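# Wrap cable one full turn round held reel hub

## Task

Using the reel that the right gripper holds, whose hub already has one end of the cable attached, lay the cable one complete turn around that hub, keeping it within roughly one cable diameter of the hub surface over almost the entire loop. Call the scene finished only while the right gripper keeps the reel lifted and motionless, with its weight carried by the grippers alone, and the reel must not drop lower once the left arm pulls away. Apart from this required hold, anything that stays in place only because the robot is holding it does not count.

## Robot and tools

Robot: two six-joint arms, left_arm and right_arm, each with a parallel gripper. Per-arm joint order: waist, shoulder, elbow, wrist pitch, wrist yaw, wrist roll, then gripper opening. Bases in the scene frame: left_arm at (-0.034, +0.258, 0) m, right_arm at (+0.036, -0.297, 0) m, both turned slightly about z.

Frame: one shared scene frame. Origin sits on the tabletop midway between the arms, +z up, +x out across the table, and left_arm lies toward +y. The names left and right refer to arms, not image sides. Gripper fingers point along the gripper's +z and close along its y axis. The reported hand point is between the finger pads, about 1 cm short of the tips. Reported hand positions get less accurate as reach grows.

execute_actions(actions, pictures): actions is a list holding zero or one item. Empty list: no command, just returns the state. Motion item: {"rows": [...], "steps": n}, with 1 to 15 rows and steps up to 15 (default 15). Each step is 1/30 s and uses one row; when rows run out, the final row keeps being used. Wait item: {"steps": n} only, n up to 300; it returns once n steps have elapsed since the previous result, and your thinking time counts toward those steps. pictures (true/false) controls whether camera images come back; by default they do.

Row layout: one flat list of 14 numbers for both arms together, each in [-1, 1]: left waist, shoulder, elbow, wrist pitch, wrist yaw, wrist roll, left opening, then the same seven for right_arm. Send all 14 even when one arm is idle.

Joint numbers are offsets, not poses. They are measured from the joint angles printed in the most recent result that lists them; before any such result in the scene, and for the second or later call within one reply, they count from where the arm is when the action begins. Rows do not add up; each row is an offset from that same base. Scale per 1.0: waist 1.264 rad, shoulder 1.32, elbow 1.276, wrist pitch 1.83, wrist yaw 1.686, wrist roll 2.022. An offset of zero means go back to the base angles, so it is not a pause.

Opening is absolute, not an offset: +1 fully open, -1 closed. Away from the extremes the fingers move to where grip_measured would equal the value you send. To keep something held, command roughly 0.03 below its grip_measured; a smaller gap squeezes more gently. Pads can push about 50 to 62 N each, less on very thin parts, with a brief spike on first contact.

Joint ranges (rad), same on both arms: waist -2.880 to 2.880, shoulder 0.000 to 3.142, elbow 0.000 to 3.019, wrist pitch -1.693 to 1.571, wrist yaw -1.571 to 1.571, wrist roll -2.094 to 2.094. A call asking for more than 0.019 rad beyond an end is rejected and nothing moves. True ends may differ by up to 0.019 rad; a request past one gets clipped there, and the result may say "joint sent to its limit" (possibly about an earlier move). Silence does not prove there is room left.

Speed: each step, a joint's target may lead its measured angle by at most 0.264 (waist), 0.32 (shoulder), 0.276 (elbow), 0.33 (wrist pitch), 0.186 (wrist yaw), 0.522 (wrist roll) rad, and targets are shrunk if they would shift the hand over 70 mm from where it is. Big offsets therefore take several steps.

Sagging: repeated zero offsets can let an arm droop. To hold a posture, put the correcting offset back toward the desired angles in the first call of a reply, use zeros in later calls, and enlarge the correction if a joint keeps falling short.

Between calls the arms keep heading for the last row sent until everything has nearly stopped or some step is HELD; after that only a new action moves them further. Fingers already moving finish their travel.

Result lines: the state line gives each arm's end_effector_position (m) and end_effector_quat_wxyz. Joint positions and Joint velocities list each arm's six joints (rad, rad/s) plus finger-pad gap (m, m/s; 0.094 m when fully open). grip_measured is the measured opening on the command scale, each gripper off by up to about 1 mm. "joint command not followed" means a clearance check altered or stopped some joint targets; the rest of the row still ran. HELD marks steps where all or part of your row was not sent. Joint torques are total drive outputs, nonzero even with no load, noisy and offset. MOTOR HOT appears from 85 °C; at 100 °C an OVER-TEMPERATURE FAULT makes that arm let go and drop until it cools.

zoom_image(camera, region): enlarged view of part of a camera's latest image. camera is one of cam_head_left, cam_head_right, cam_high, cam_low (504x504), cam_left_wrist, cam_right_wrist (616x616). region is [x0, y0, x1, y1] in pixels from the top-left, no larger than 504 by 504. Calibration (intrinsics, distortion, world-to-camera transforms) is supplied; fixed cameras may be off by a few degrees and millimetres, and wrist camera poses derive from joint readings.

read_manual(section): returns only licence text ("licences"); moves nothing.

finished_scene(scene): give the current scene number.

Avoid: letting the arms strike or press on each other, knocking anything off the table, dropping the reel, slamming or pushing hard. Loose items may occasionally be nudged by outside forces.

Each tool is called after ">>>" in YAML: its name, and indented under it one key for each argument.

## Session

I'll start by looking at the current state.

>>> execute_actions:
  actions: []

Scene clock: 0.00 s of 4800.00 s.
left_arm: end_effector_position=(+0.4356, +0.2669, +0.5466) grip_measured=+1.000 end_effector_quat_wxyz=(+0.698, -0.076, +0.692, -0.169) | right_arm: end_effector_position=(+0.3405, -0.0084, +0.5284) grip_measured=-0.962 end_effector_quat_wxyz=(+0.448, -0.405, +0.770, +0.207)
Joint positions: left_arm=[ 0.169  0.932  1.099 -0.134  0.233 -0.354  0.094] | right_arm=[ 0.768  0.99   1.455 -1.018 -0.208 -0.177  0.002]
Joint velocities: left_arm=[-0.005 -0.015  0.007 -0.012  0.007  0.037  0.   ] | right_arm=[ 0.005 -0.015 -0.002  0.002  0.037  0.022  0.   ]
Joint torques (N m, as the arm reports them, + toward a larger angle): no reading

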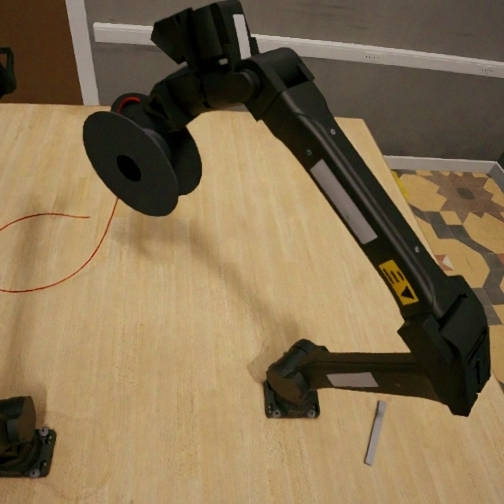

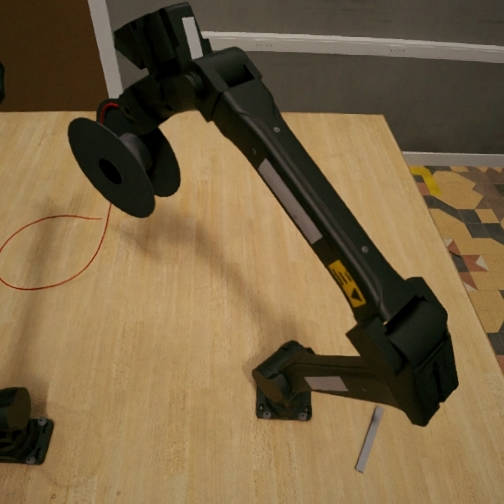

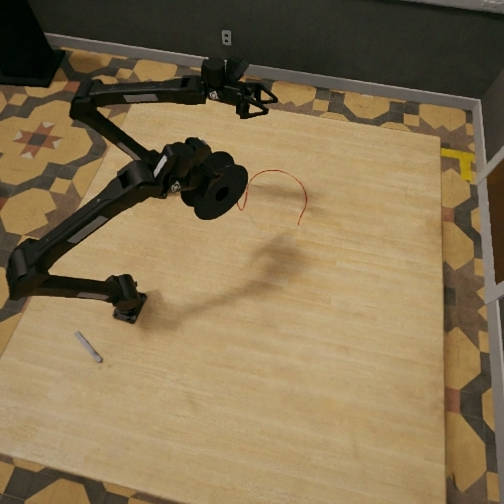

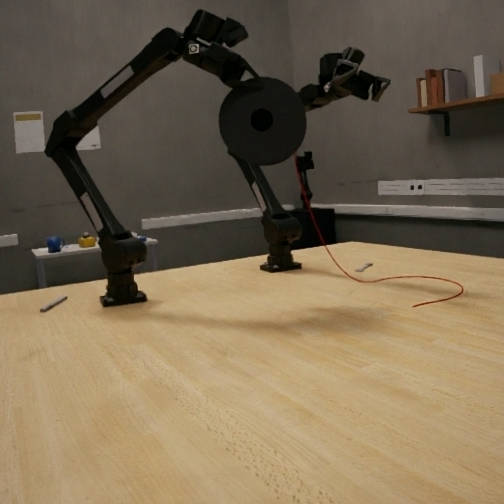

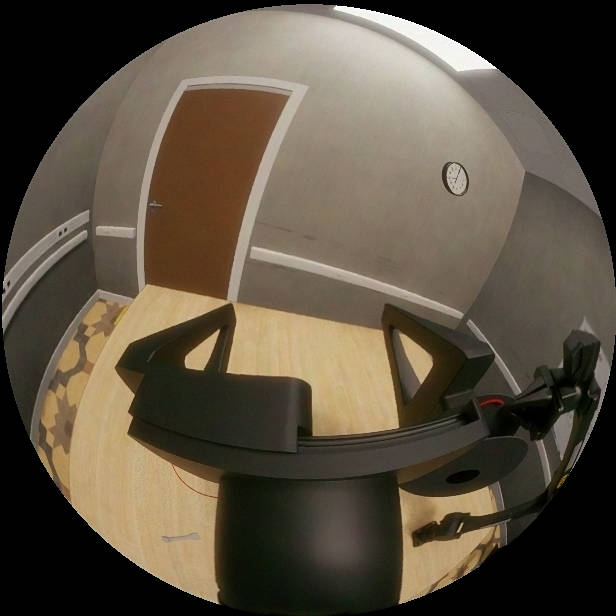

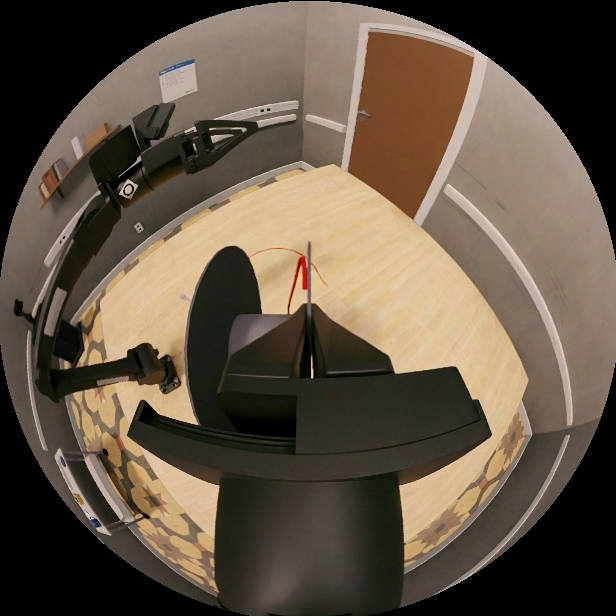

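>>> zoom_image:
  camera: "cam_right_wrist"
  region: [150, 200, 450, 450]

>>> zoom_image:
  camera: "cam_head_right"
  region: [40, 70, 240, 270]

>>> zoom_image:
  camera: "cam_low"
  region: [180, 40, 380, 240]

>>> zoom_image:
  camera: "cam_high"
  region: [150, 120, 330, 260]

Region (150, 200, 450, 450) of cam_right_wrist's 616x616 image, scaled by 1.680, with more detail than that image has.

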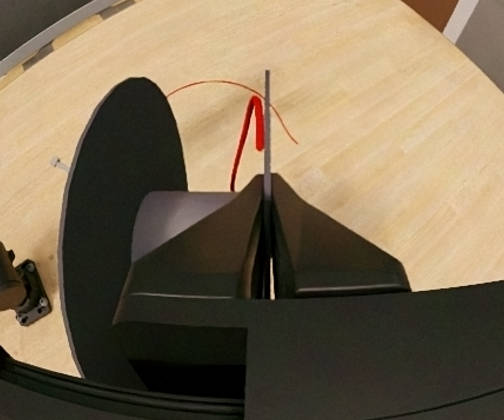

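Region (40, 70, 240, 270) of cam_head_right's 504x504 image, scaled by 2.520, with more detail than that image has.

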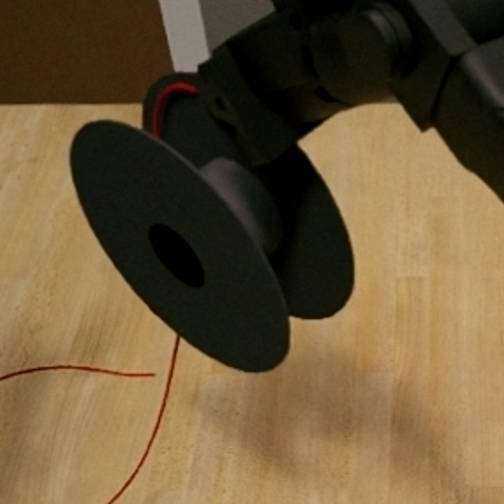

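Region (180, 40, 380, 240) of cam_low's 504x504 image, scaled by 2.520, with more detail than that image has.

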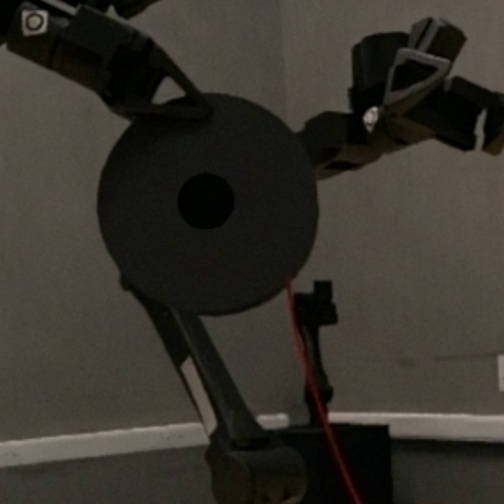

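Region (150, 120, 330, 260) of cam_high's 504x504 image, scaled by 2.800, with more detail than that image has.

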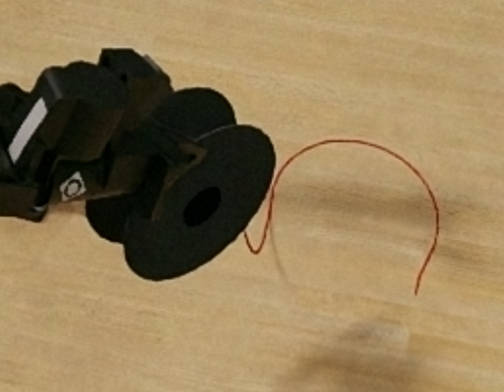

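>>> execute_actions:
  actions:
    - {"rows": [ [-0.001,0.004,-0.024,0.019,0.022,0.009,1, -0.005,0,0,0,0,0,-1], [-0.002,0.009,-0.049,0.038,0.043,0.018,1, -0.012,0,0,0,0,0,-1], [-0.004,0.015,-0.085,0.067,0.076,0.031,1, -0.022,0,0,0,0,0,-1], [-0.006,0.022,-0.122,0.096,0.108,0.044,1, -0.034,0,0,0,0,0,-1], [-0.008,0.030,-0.170,0.134,0.152,0.061,1, -0.048,0,0,0,0,0,-1], [-0.010,0.039,-0.219,0.173,0.195,0.079,1, -0.064,0,0,0,0,0,-1], [-0.012,0.047,-0.268,0.211,0.238,0.096,1, -0.080,0,0,0,0,0,-1], [-0.014,0.056,-0.317,0.250,0.281,0.114,1, -0.098,0,0,0,0,0,-1], [-0.016,0.064,-0.365,0.288,0.325,0.131,1, -0.116,0,0,0,0,0,-1], [-0.018,0.071,-0.404,0.319,0.359,0.145,1, -0.134,0,0,0,0,0,-1], [-0.020,0.077,-0.438,0.346,0.390,0.158,1, -0.152,0,0,0,0,0,-1], [-0.021,0.082,-0.463,0.365,0.411,0.166,1, -0.170,0,0,0,0,0,-1], [-0.022,0.085,-0.480,0.378,0.426,0.172,1, -0.185,0,0,0,0,0,-1], [-0.022,0.086,-0.487,0.384,0.433,0.175,1, -0.198,0,0,0,0,0,-1], [-0.022,0.086,-0.487,0.384,0.433,0.175,1, -0.206,0,0,0,0,0,-1] ], "steps": 15}

Scene clock: 120.50 s of 4800.00 s.
left_arm: end_effector_position=(+0.3677, +0.1549, +0.2903) grip_measured=+1.000 end_effector_quat_wxyz=(+0.612, +0.250, +0.672, -0.335) | right_arm: end_effector_position=(+0.4005, -0.0879, +0.5195) grip_measured=-0.962 end_effector_quat_wxyz=(+0.462, -0.311, +0.817, +0.151)
Joint positions: left_arm=[ 0.159  1.034  0.507  0.48   0.951 -0.105  0.094] | right_arm=[ 0.532  0.99   1.439 -1.018 -0.205 -0.177  0.002]
Joint velocities: left_arm=[-0.122  0.396 -1.175  0.755  0.432  0.637  0.   ] | right_arm=[-0.591 -0.024 -0.017  0.002  0.007 -0.066 -0.001]
Joint torques (N m, as the arm reports them, + toward a larger angle): left_arm=[-0.12 -4.94 13.5   2.9   0.08  0.23] | right_arm=[ 0.52 -6.11 12.78  1.33 -0.34 -0.03]
Steps of this call (steps 1 to 180: nothing new was sent; then 114.00 s passed at rest; steps 181 to 195: all 15 steps of this action). Readings (joint positions):
181: left_arm=[0.169 0.932 1.097 -0.132 0.249 -0.354] | right_arm=[0.768 0.990 1.453 -1.018 -0.208 -0.177]
182: left_arm=[0.169 0.932 1.088 -0.118 0.278 -0.350] | right_arm=[0.768 0.990 1.451 -1.018 -0.208 -0.177]
184: left_arm=[0.169 0.931 1.042 -0.050 0.371 -0.330] | right_arm=[0.761 0.990 1.446 -1.018 -0.208 -0.177]
188: left_arm=[0.169 0.942 0.867 0.129 0.597 -0.267] | right_arm=[0.703 0.990 1.439 -1.018 -0.208 -0.177]
195: the state above
camera_calibration (this result's frames):
cam_left_wrist: T_world_to_cam=[[-0.742429, -0.653627, 0.146866, 0.330937], [-0.482568, 0.369724, -0.793998, 0.35642], [0.464679, -0.66036, -0.589914, 0.22661], [0, 0, 0, 1]] pos_world=[0.312393, 0.234177, 0.368073]
cam_right_wrist: T_world_to_cam=[[0.649075, -0.759506, 0.0430322, -0.349008], [-0.694094, -0.614428, -0.375116, 0.427918], [0.311343, 0.21361, -0.925979, 0.496618], [0, 0, 0, 1]] pos_world=[0.368929, -0.108231, 0.635396]

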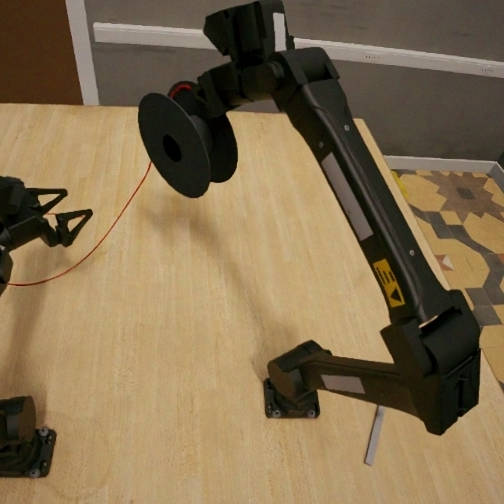

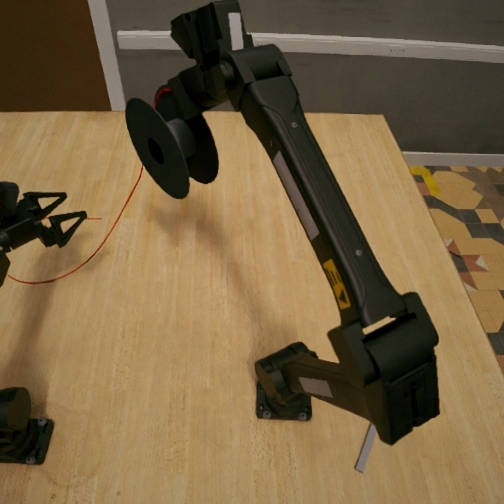

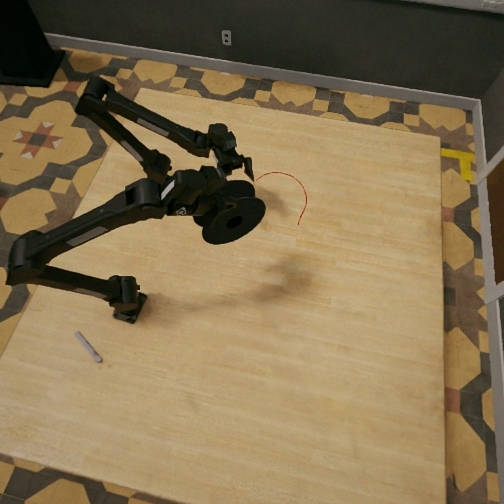

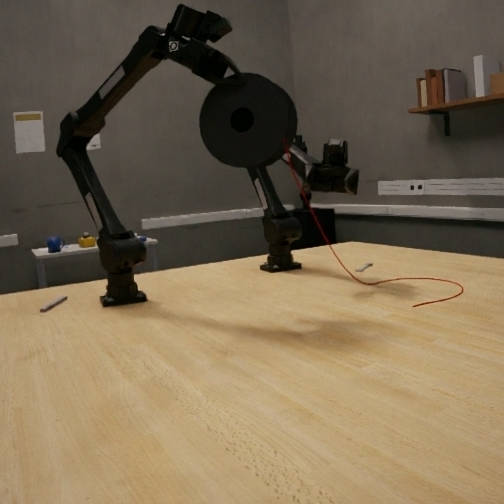

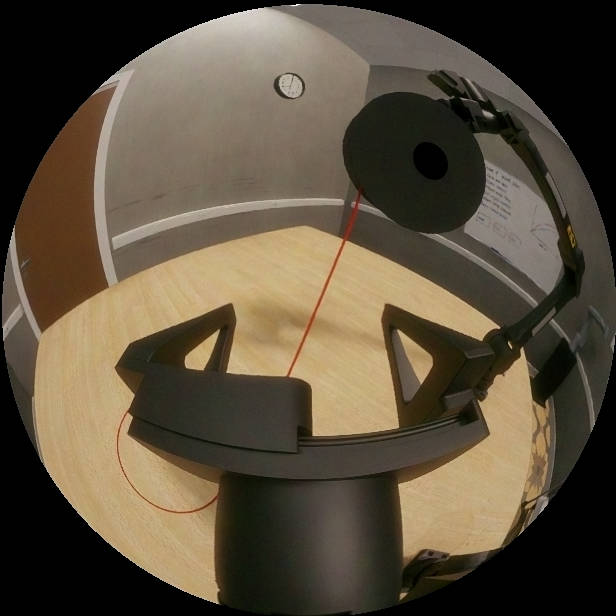

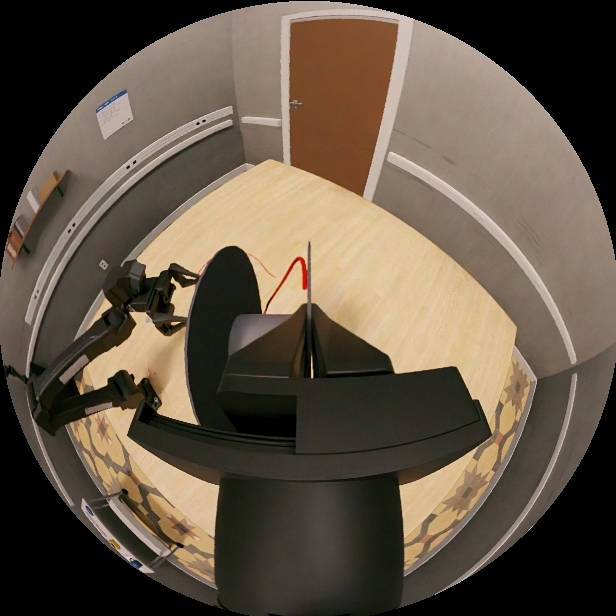

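>>> execute_actions:
  actions: []

Scene clock: 124.30 s of 4800.00 s.
left_arm: end_effector_position=(+0.3563, +0.1499, +0.2638) grip_measured=+1.000 end_effector_quat_wxyz=(+0.618, +0.284, +0.662, -0.315) | right_arm: end_effector_position=(+0.4073, -0.1001, +0.5195) grip_measured=-0.962 end_effector_quat_wxyz=(+0.465, -0.298, +0.822, +0.142)
Joint positions: left_arm=[ 0.152  1.056  0.447  0.544  0.962 -0.013  0.094] | right_arm=[ 0.5    0.99   1.439 -1.018 -0.202 -0.178  0.002]
Joint velocities: left_arm=[ 0.005  0.005 -0.012 -0.002  0.007  0.037  0.   ] | right_arm=[-0.005  0.015  0.002  0.007 -0.007  0.051  0.   ]
Joint torques (N m, as the arm reports them, + toward a larger angle): left_arm=[-0.66 -4.31 11.94  2.76  0.17  0.25] | right_arm=[-0.31 -6.23 12.36  1.5  -0.41 -0.04]
Steps of this call (steps 1 to 30: the robot went on to your last target; steps 31 to 114: nothing new was sent). Readings (joint positions):
1: left_arm=[0.155 1.047 0.475 0.498 0.958 -0.087] | right_arm=[0.515 0.990 1.439 -1.018 -0.203 -0.178]
2: left_arm=[0.153 1.057 0.455 0.506 0.961 -0.072] | right_arm=[0.504 0.990 1.439 -1.018 -0.202 -0.178]
4: left_arm=[0.152 1.063 0.446 0.516 0.962 -0.051] | right_arm=[0.497 0.990 1.439 -1.018 -0.201 -0.178]
8: left_arm=[0.152 1.057 0.447 0.541 0.962 -0.029] | right_arm=[0.499 0.990 1.439 -1.018 -0.202 -0.178]
114: the state above
All arms were judged still, so your last target was given up. Only a new action makes them travel on or press farther. Fingers that are still opening or closing keep moving.
camera_calibration (this result's frames):
cam_left_wrist: T_world_to_cam=[[-0.762144, -0.643568, 0.0704053, 0.348767], [-0.432423, 0.425106, -0.79517, 0.305848], [0.481816, -0.636479, -0.602286, 0.206594], [0, 0, 0, 1]] pos_world=[0.298526, 0.22593, 0.343074]
cam_right_wrist: T_world_to_cam=[[0.623073, -0.780846, 0.0453885, -0.35541], [-0.713965, -0.591486, -0.374698, 0.435279], [0.319428, 0.201058, -0.926035, 0.49255], [0, 0, 0, 1]] pos_world=[0.374886, -0.11909, 0.635348]

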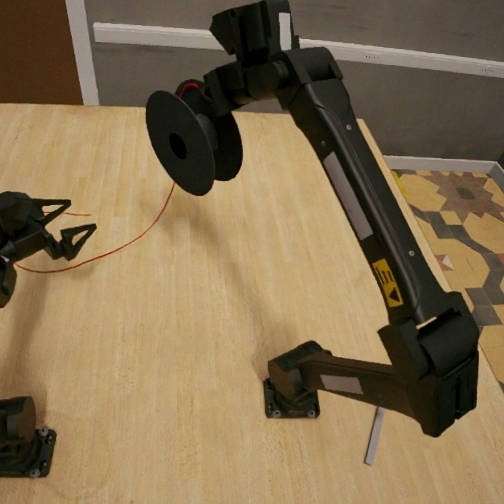

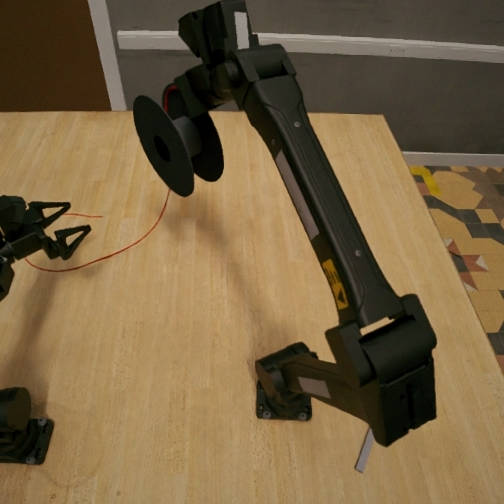

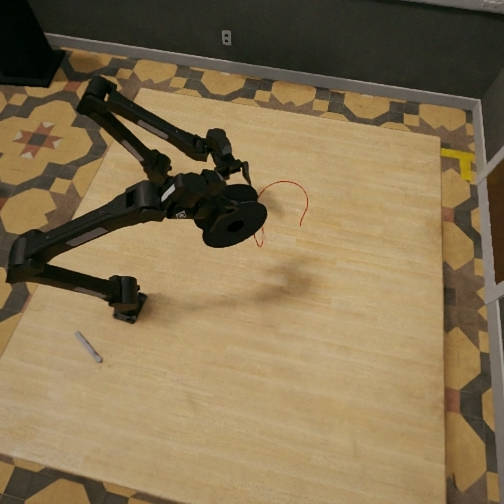

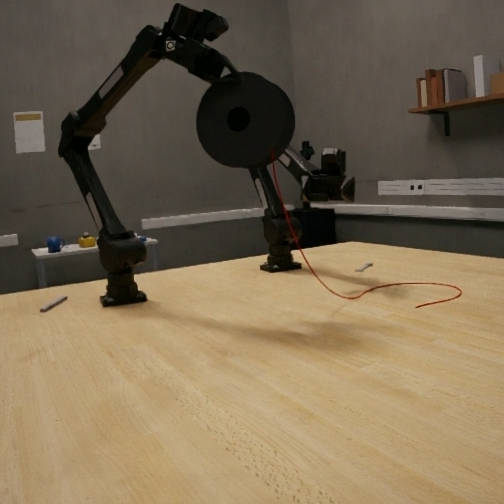

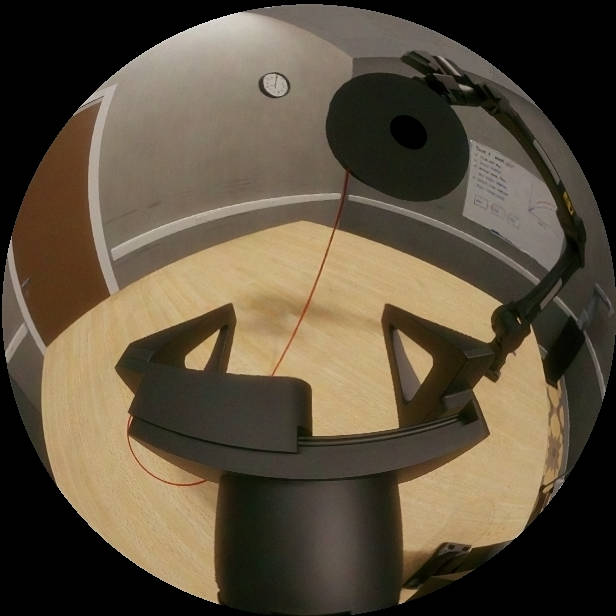

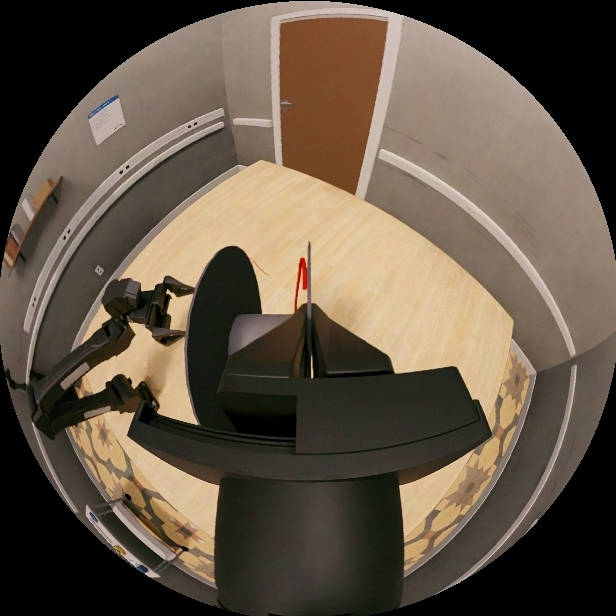

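>>> zoom_image:
  camera: "cam_head_right"
  region: [100, 60, 260, 220]

>>> zoom_image:
  camera: "cam_right_wrist"
  region: [220, 220, 380, 340]

>>> zoom_image:
  camera: "cam_high"
  region: [180, 150, 320, 270]

Region (100, 60, 260, 220) of cam_head_right's 504x504 image, scaled by 3.150, with more detail than that image has.

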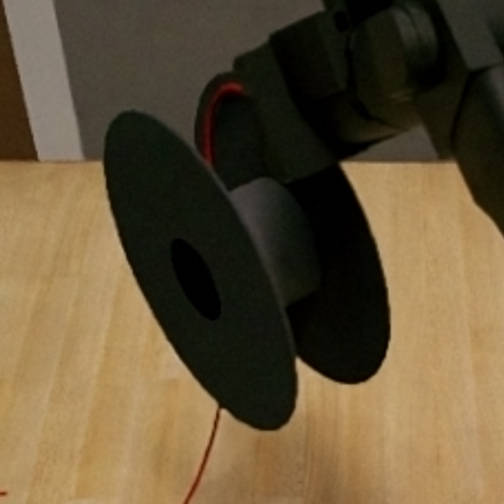

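Region (220, 220, 380, 340) of cam_right_wrist's 616x616 image, scaled by 3.150, with more detail than that image has; it fills the top 378 rows of this view, and the rest is white.

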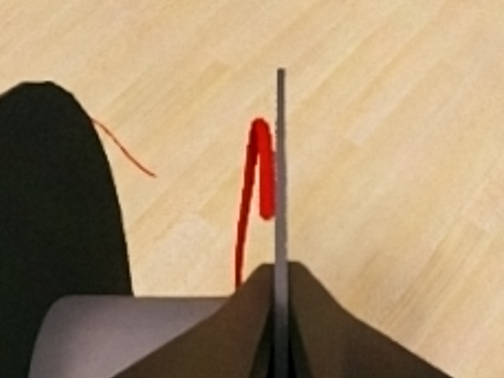

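Region (180, 150, 320, 270) of cam_high's 504x504 image, scaled by 3.600, with more detail than that image has; it fills the top 432 rows of this view, and the rest is white.

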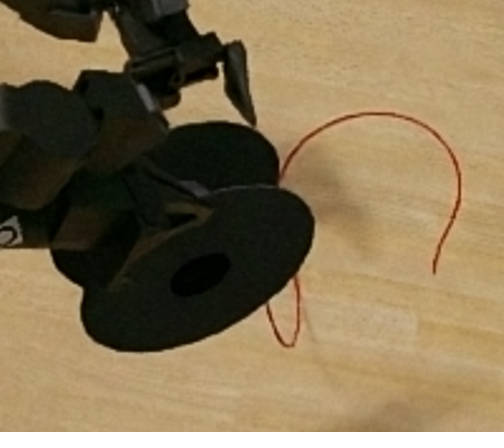

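>>> execute_actions:
  actions:
    - {"rows": [ [-0.003,0.017,0.001,0.014,-0.002,0,1, 0,0,0.002,0,0,0,-1], [-0.008,0.045,0.002,0.036,-0.005,0,1, 0,0,0.005,0,0,0,-1], [-0.015,0.084,0.004,0.068,-0.009,0.001,1, 0,0,0.009,0,0,0,-1], [-0.023,0.129,0.006,0.104,-0.014,0.001,1, 0,0,0.014,0,0,0,-1], [-0.032,0.179,0.009,0.145,-0.020,0.002,1, 0,0,0.019,0,0,0,-1], [-0.041,0.230,0.011,0.186,-0.025,0.002,1, 0,0,0.025,0,0,0,-1], [-0.051,0.280,0.014,0.227,-0.031,0.003,1, 0,0,0.030,0,0,0,-1], [-0.060,0.330,0.016,0.268,-0.037,0.004,1, 0,0,0.035,0,0,0,-1], [-0.069,0.381,0.018,0.309,-0.042,0.004,1, 0,0,0.041,0,0,0,-1], [-0.078,0.431,0.021,0.350,-0.048,0.005,1, 0,0,0.046,0,0,0,-1], [-0.086,0.476,0.023,0.386,-0.053,0.005,1, 0,0,0.051,0,0,0,-1], [-0.093,0.515,0.025,0.418,-0.057,0.006,1, 0,0,0.055,0,0,0,-1], [-0.098,0.543,0.026,0.440,-0.060,0.006,1, 0,0,0.058,0,0,0,-1], [-0.101,0.560,0.027,0.454,-0.062,0.006,1, 0,0,0.060,0,0,0,-1] ], "steps": 15}
  pictures: false

>>> execute_actions:
  actions:
    - {"steps": 45}

Scene clock: 208.27 s of 4800.00 s.
left_arm: end_effector_position=(+0.4060, +0.1152, +0.1021) grip_measured=+1.000 end_effector_quat_wxyz=(+0.619, +0.292, +0.657, -0.316) | right_arm: end_effector_position=(+0.4074, -0.1001, +0.5186) grip_measured=-0.962 end_effector_quat_wxyz=(+0.464, -0.298, +0.822, +0.142)
Joint positions: left_arm=[ 0.038  1.796  0.451  1.291  0.861 -0.013  0.094] | right_arm=[ 0.5    0.99   1.437 -1.018 -0.202 -0.178  0.002]
Joint velocities: left_arm=[-0.181  0.982 -0.002  0.701  0.007 -0.037  0.   ] | right_arm=[ 0.005 -0.005  0.032  0.027 -0.037  0.037 -0.   ]
Joint torques (N m, as the arm reports them, + toward a larger angle): left_arm=[ -0.04 -14.59   6.23   3.12  -0.1    0.24] | right_arm=[-0.24 -6.34 18.57  1.44 -0.25 -0.1 ]
Steps of this call (steps 1 to 180: nothing new was sent; then 77.47 s passed at rest; steps 181 to 195: all 15 steps of this action). Readings (joint positions):
181: left_arm=[0.152 1.056 0.447 0.544 0.962 -0.013] | right_arm=[0.500 0.990 1.438 -1.018 -0.202 -0.178]
182: left_arm=[0.152 1.061 0.447 0.553 0.960 -0.013] | right_arm=[0.500 0.990 1.437 -1.018 -0.202 -0.178]
184: left_arm=[0.149 1.100 0.447 0.623 0.948 -0.013] | right_arm=[0.500 0.990 1.436 -1.018 -0.202 -0.178]
188: left_arm=[0.115 1.328 0.447 0.884 0.910 -0.013] | right_arm=[0.500 0.990 1.436 -1.018 -0.202 -0.178]
195: the state above

Scene clock: 209.77 s of 4800.00 s.
left_arm: end_effector_position=(+0.4079, +0.1124, +0.1107) grip_measured=+1.000 end_effector_quat_wxyz=(+0.637, +0.302, +0.639, -0.309) | right_arm: end_effector_position=(+0.4072, -0.1001, +0.5218) grip_measured=-0.962 end_effector_quat_wxyz=(+0.466, -0.298, +0.821, +0.142)
Joint positions: left_arm=[ 0.031  1.807  0.458  1.352  0.86  -0.013  0.094] | right_arm=[ 0.5    0.99   1.443 -1.018 -0.202 -0.178  0.002]
Joint velocities: left_arm=[-0.005  0.005  0.002 -0.007  0.081 -0.081  0.   ] | right_arm=[-0.005 -0.005 -0.002 -0.007  0.051  0.007  0.   ]
Joint torques (N m, as the arm reports them, + toward a larger angle): left_arm=[ -0.35 -10.39   5.48   2.79  -0.06   0.23] | right_arm=[ 0.05 -5.94 18.23  1.58 -0.26 -0.04]
Steps of this call (steps 1 to 30: the robot went on to your last target; steps 31 to 45: nothing new was sent). Readings (joint positions):
1: left_arm=[0.034 1.821 0.451 1.308 0.861 -0.013] | right_arm=[0.500 0.990 1.439 -1.018 -0.202 -0.178]
2: left_arm=[0.031 1.832 0.451 1.317 0.861 -0.013] | right_arm=[0.500 0.990 1.440 -1.018 -0.202 -0.178]
4: left_arm=[0.031 1.828 0.452 1.333 0.860 -0.013] | right_arm=[0.500 0.990 1.442 -1.018 -0.202 -0.178]
8: left_arm=[0.031 1.810 0.457 1.349 0.860 -0.013] | right_arm=[0.500 0.990 1.443 -1.018 -0.202 -0.178]
45: the state above
All arms were judged still, so your last target was given up. Only a new action makes them travel on or press farther. Fingers that are still opening or closing keep moving.
camera_calibration (this result's frames):
cam_left_wrist: T_world_to_cam=[[-0.776458, -0.629994, 0.0148498, 0.385171], [-0.369683, 0.436292, -0.820356, 0.198337], [0.51034, -0.642461, -0.571661, 0.0512857], [0, 0, 0, 1]] pos_world=[0.346218, 0.189072, 0.186305]
cam_right_wrist: T_world_to_cam=[[0.622912, -0.780915, 0.0463963, -0.355963], [-0.712646, -0.590919, -0.378088, 0.437362], [0.322671, 0.202451, -0.924606, 0.492759], [0, 0, 0, 1]] pos_world=[0.374419, -0.119291, 0.637485]

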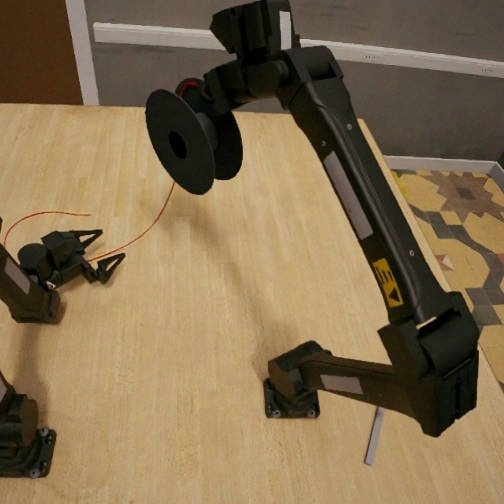

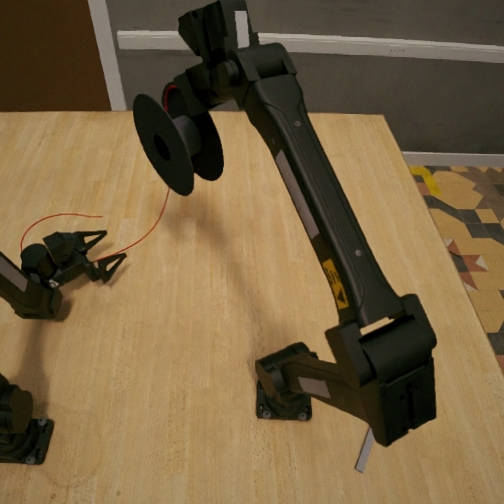

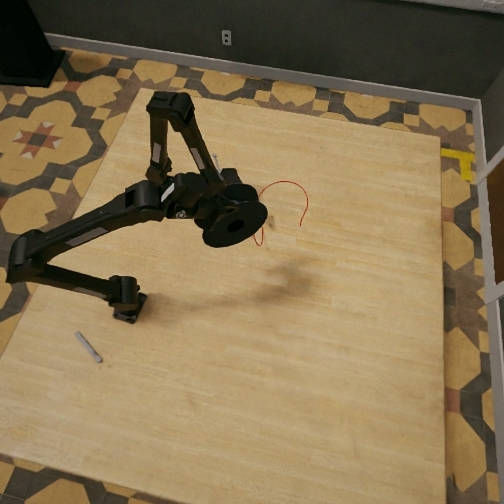

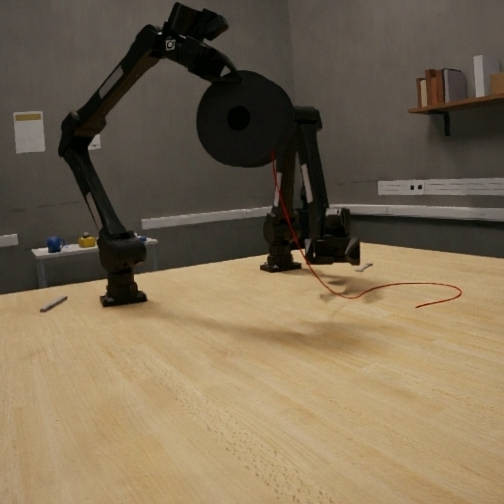

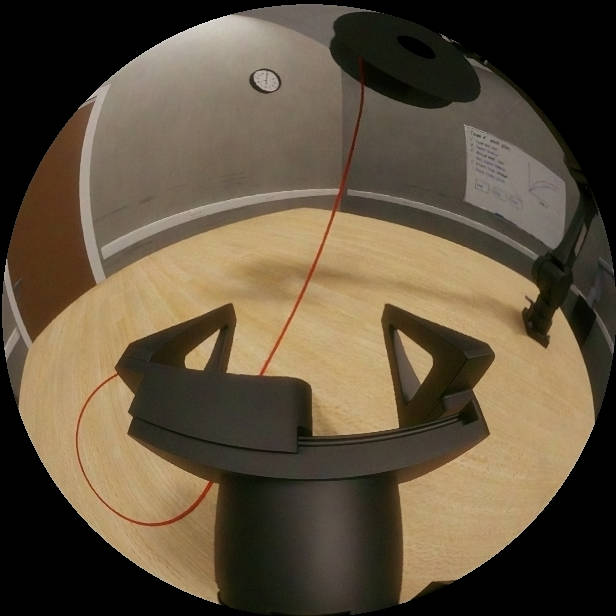

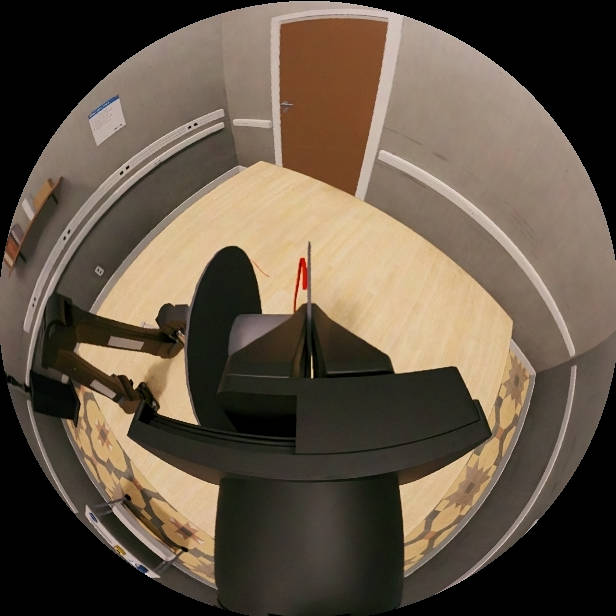

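>>> execute_actions:
  actions:
    - {"rows": [ [-0.007,0.003,0.007,-0.001,-0.005,0,1, 0,0,0.016,0,0,0,-1], [-0.018,0.008,0.019,-0.003,-0.013,0.001,1, 0,0,0.016,0,0,0,-1], [-0.033,0.015,0.034,-0.005,-0.023,0.001,1, 0,0,0.016,0,0,0,-1], [-0.050,0.022,0.052,-0.008,-0.035,0.002,1, 0,0,0.016,0,0,0,-1], [-0.068,0.030,0.071,-0.011,-0.048,0.003,1, 0,0,0.016,0,0,0,-1], [-0.086,0.038,0.090,-0.014,-0.061,0.004,1, 0,0,0.016,0,0,0,-1], [-0.103,0.046,0.108,-0.017,-0.073,0.005,1, 0,0,0.016,0,0,0,-1], [-0.118,0.053,0.123,-0.019,-0.084,0.005,1, 0,0,0.016,0,0,0,-1], [-0.129,0.058,0.135,-0.021,-0.091,0.006,1, 0,0,0.016,0,0,0,-1], [-0.137,0.061,0.143,-0.022,-0.097,0.006,1, 0,0,0.016,0,0,0,-1] ], "steps": 15}
  pictures: false

>>> execute_actions:
  actions:
    - {"steps": 30}

Scene clock: 288.13 s of 4800.00 s.
left_arm: end_effector_position=(+0.4579, +0.0383, +0.1284) grip_measured=+1.000 end_effector_quat_wxyz=(+0.662, +0.314, +0.607, -0.308) | right_arm: end_effector_position=(+0.4072, -0.1001, +0.5218) grip_measured=-0.962 end_effector_quat_wxyz=(+0.466, -0.298, +0.821, +0.142)
Joint positions: left_arm=[-0.147  1.871  0.631  1.327  0.7   -0.013  0.094] | right_arm=[ 0.5    0.99   1.443 -1.018 -0.202 -0.178  0.002]
Joint velocities: left_arm=[-0.005 -0.005  0.012  0.022 -0.037 -0.081  0.   ] | right_arm=[-0.015  0.024  0.017 -0.007  0.022  0.022 -0.001]
Joint torques (N m, as the arm reports them, + toward a larger angle): left_arm=[  0.62 -10.2    5.54   1.05  -0.18   0.22] | right_arm=[-0.1  -6.24 12.93  1.47 -0.24 -0.07]
Steps of this call (steps 1 to 180: nothing new was sent; then 71.87 s passed at rest; steps 181 to 195: all 15 steps of this action). Readings (joint positions):
181: left_arm=[0.031 1.807 0.458 1.352 0.857 -0.013] | right_arm=[0.500 0.990 1.443 -1.018 -0.202 -0.178]
182: left_arm=[0.030 1.807 0.458 1.352 0.848 -0.013] | right_arm=[0.500 0.990 1.443 -1.018 -0.202 -0.178]
184: left_arm=[0.020 1.808 0.464 1.352 0.818 -0.013] | right_arm=[0.500 0.990 1.443 -1.018 -0.202 -0.178]
188: left_arm=[-0.056 1.836 0.540 1.341 0.736 -0.013] | right_arm=[0.500 0.990 1.443 -1.018 -0.202 -0.178]
195: the state above

Scene clock: 289.13 s of 4800.00 s.
left_arm: end_effector_position=(+0.4581, +0.0384, +0.1282) grip_measured=+1.000 end_effector_quat_wxyz=(+0.662, +0.314, +0.607, -0.308) | right_arm: end_effector_position=(+0.4072, -0.1001, +0.5218) grip_measured=-0.962 end_effector_quat_wxyz=(+0.466, -0.298, +0.821, +0.142)
Joint positions: left_arm=[-0.147  1.871  0.631  1.327  0.698 -0.013  0.094] | right_arm=[ 0.5    0.99   1.443 -1.018 -0.202 -0.178  0.002]
Joint velocities: left_arm=[ 0.005 -0.005 -0.007 -0.007 -0.081  0.007  0.   ] | right_arm=[ 0.005 -0.015 -0.017  0.007  0.022  0.007  0.001]
Joint torques (N m, as the arm reports them, + toward a larger angle): left_arm=[  0.62 -10.25   5.4    1.23  -0.08   0.23] | right_arm=[-0.25 -6.31 13.1   1.47 -0.28 -0.07]
Steps of this call (steps 1 to 15: the robot went on to your last target; steps 16 to 30: nothing new was sent). Readings (joint positions):
1: left_arm=[-0.147 1.871 0.631 1.327 0.698 -0.013] | right_arm=[0.500 0.990 1.443 -1.018 -0.202 -0.178]
2: left_arm=[-0.147 1.871 0.631 1.327 0.698 -0.013] | right_arm=[0.500 0.990 1.443 -1.018 -0.202 -0.178]
4: left_arm=[-0.147 1.871 0.631 1.327 0.698 -0.013] | right_arm=[0.500 0.990 1.443 -1.018 -0.202 -0.178]
8: left_arm=[-0.147 1.871 0.631 1.327 0.698 -0.013] | right_arm=[0.500 0.990 1.443 -1.018 -0.202 -0.178]
30: the state above
All arms were judged still, so your last target was given up. Only a new action makes them travel on or press farther. Fingers that are still opening or closing keep moving.
camera_calibration (this result's frames):
cam_left_wrist: T_world_to_cam=[[-0.786261, -0.616757, -0.0374651, 0.387986], [-0.294691, 0.427594, -0.854588, 0.23383], [0.543093, -0.660889, -0.517954, -0.0330617], [0, 0, 0, 1]] pos_world=[0.391922, 0.117459, 0.19724]
cam_right_wrist: T_world_to_cam=[[0.622912, -0.780915, 0.0463963, -0.355963], [-0.712646, -0.590919, -0.378088, 0.437362], [0.322671, 0.202451, -0.924606, 0.492759], [0, 0, 0, 1]] pos_world=[0.374419, -0.119291, 0.637485]

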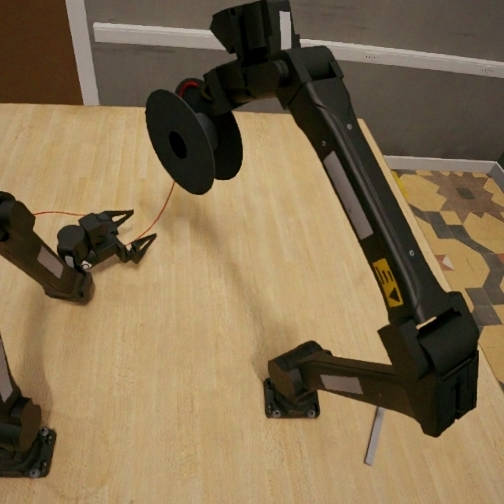

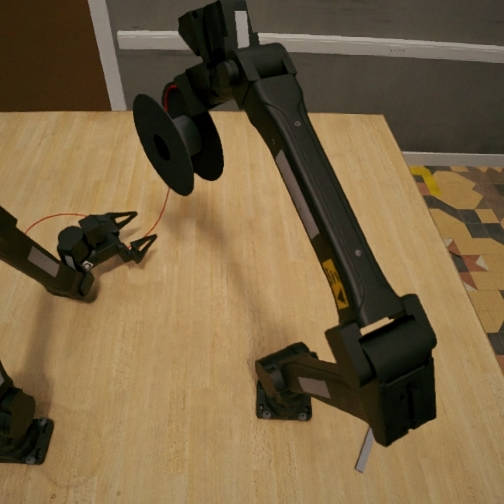

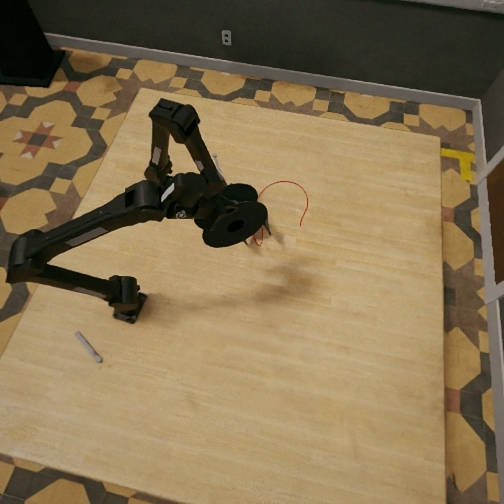

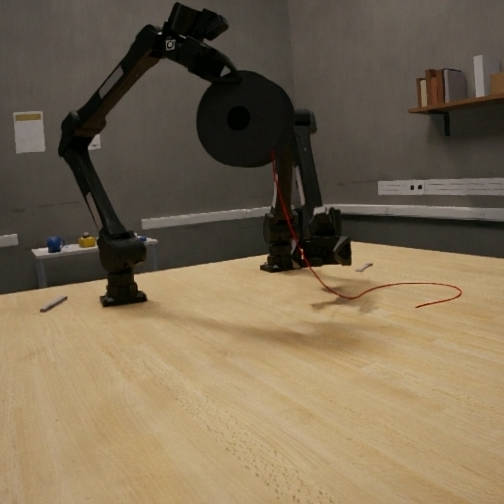

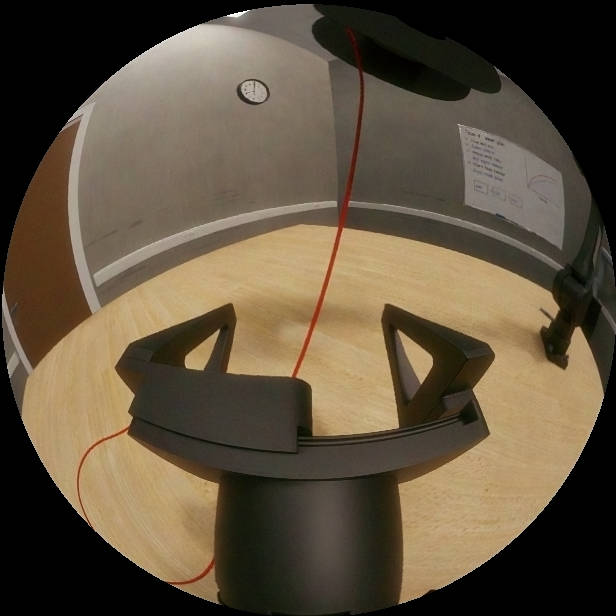

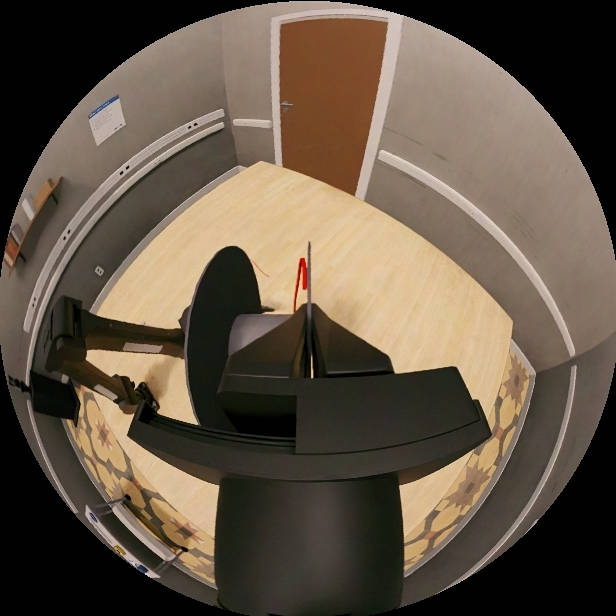

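>>> zoom_image:
  camera: "cam_head_left"
  region: [40, 170, 220, 310]

>>> zoom_image:
  camera: "cam_low"
  region: [230, 140, 400, 320]

Region (40, 170, 220, 310) of cam_head_left's 504x504 image, scaled by 2.800, with more detail than that image has.

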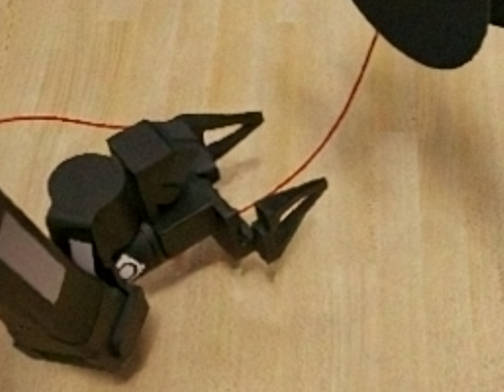

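Region (230, 140, 400, 320) of cam_low's 504x504 image, scaled by 2.800, with more detail than that image has.

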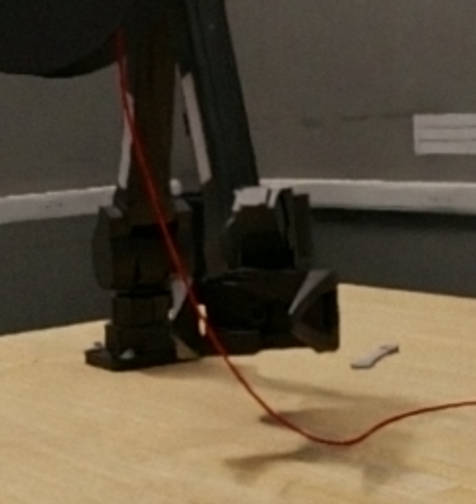

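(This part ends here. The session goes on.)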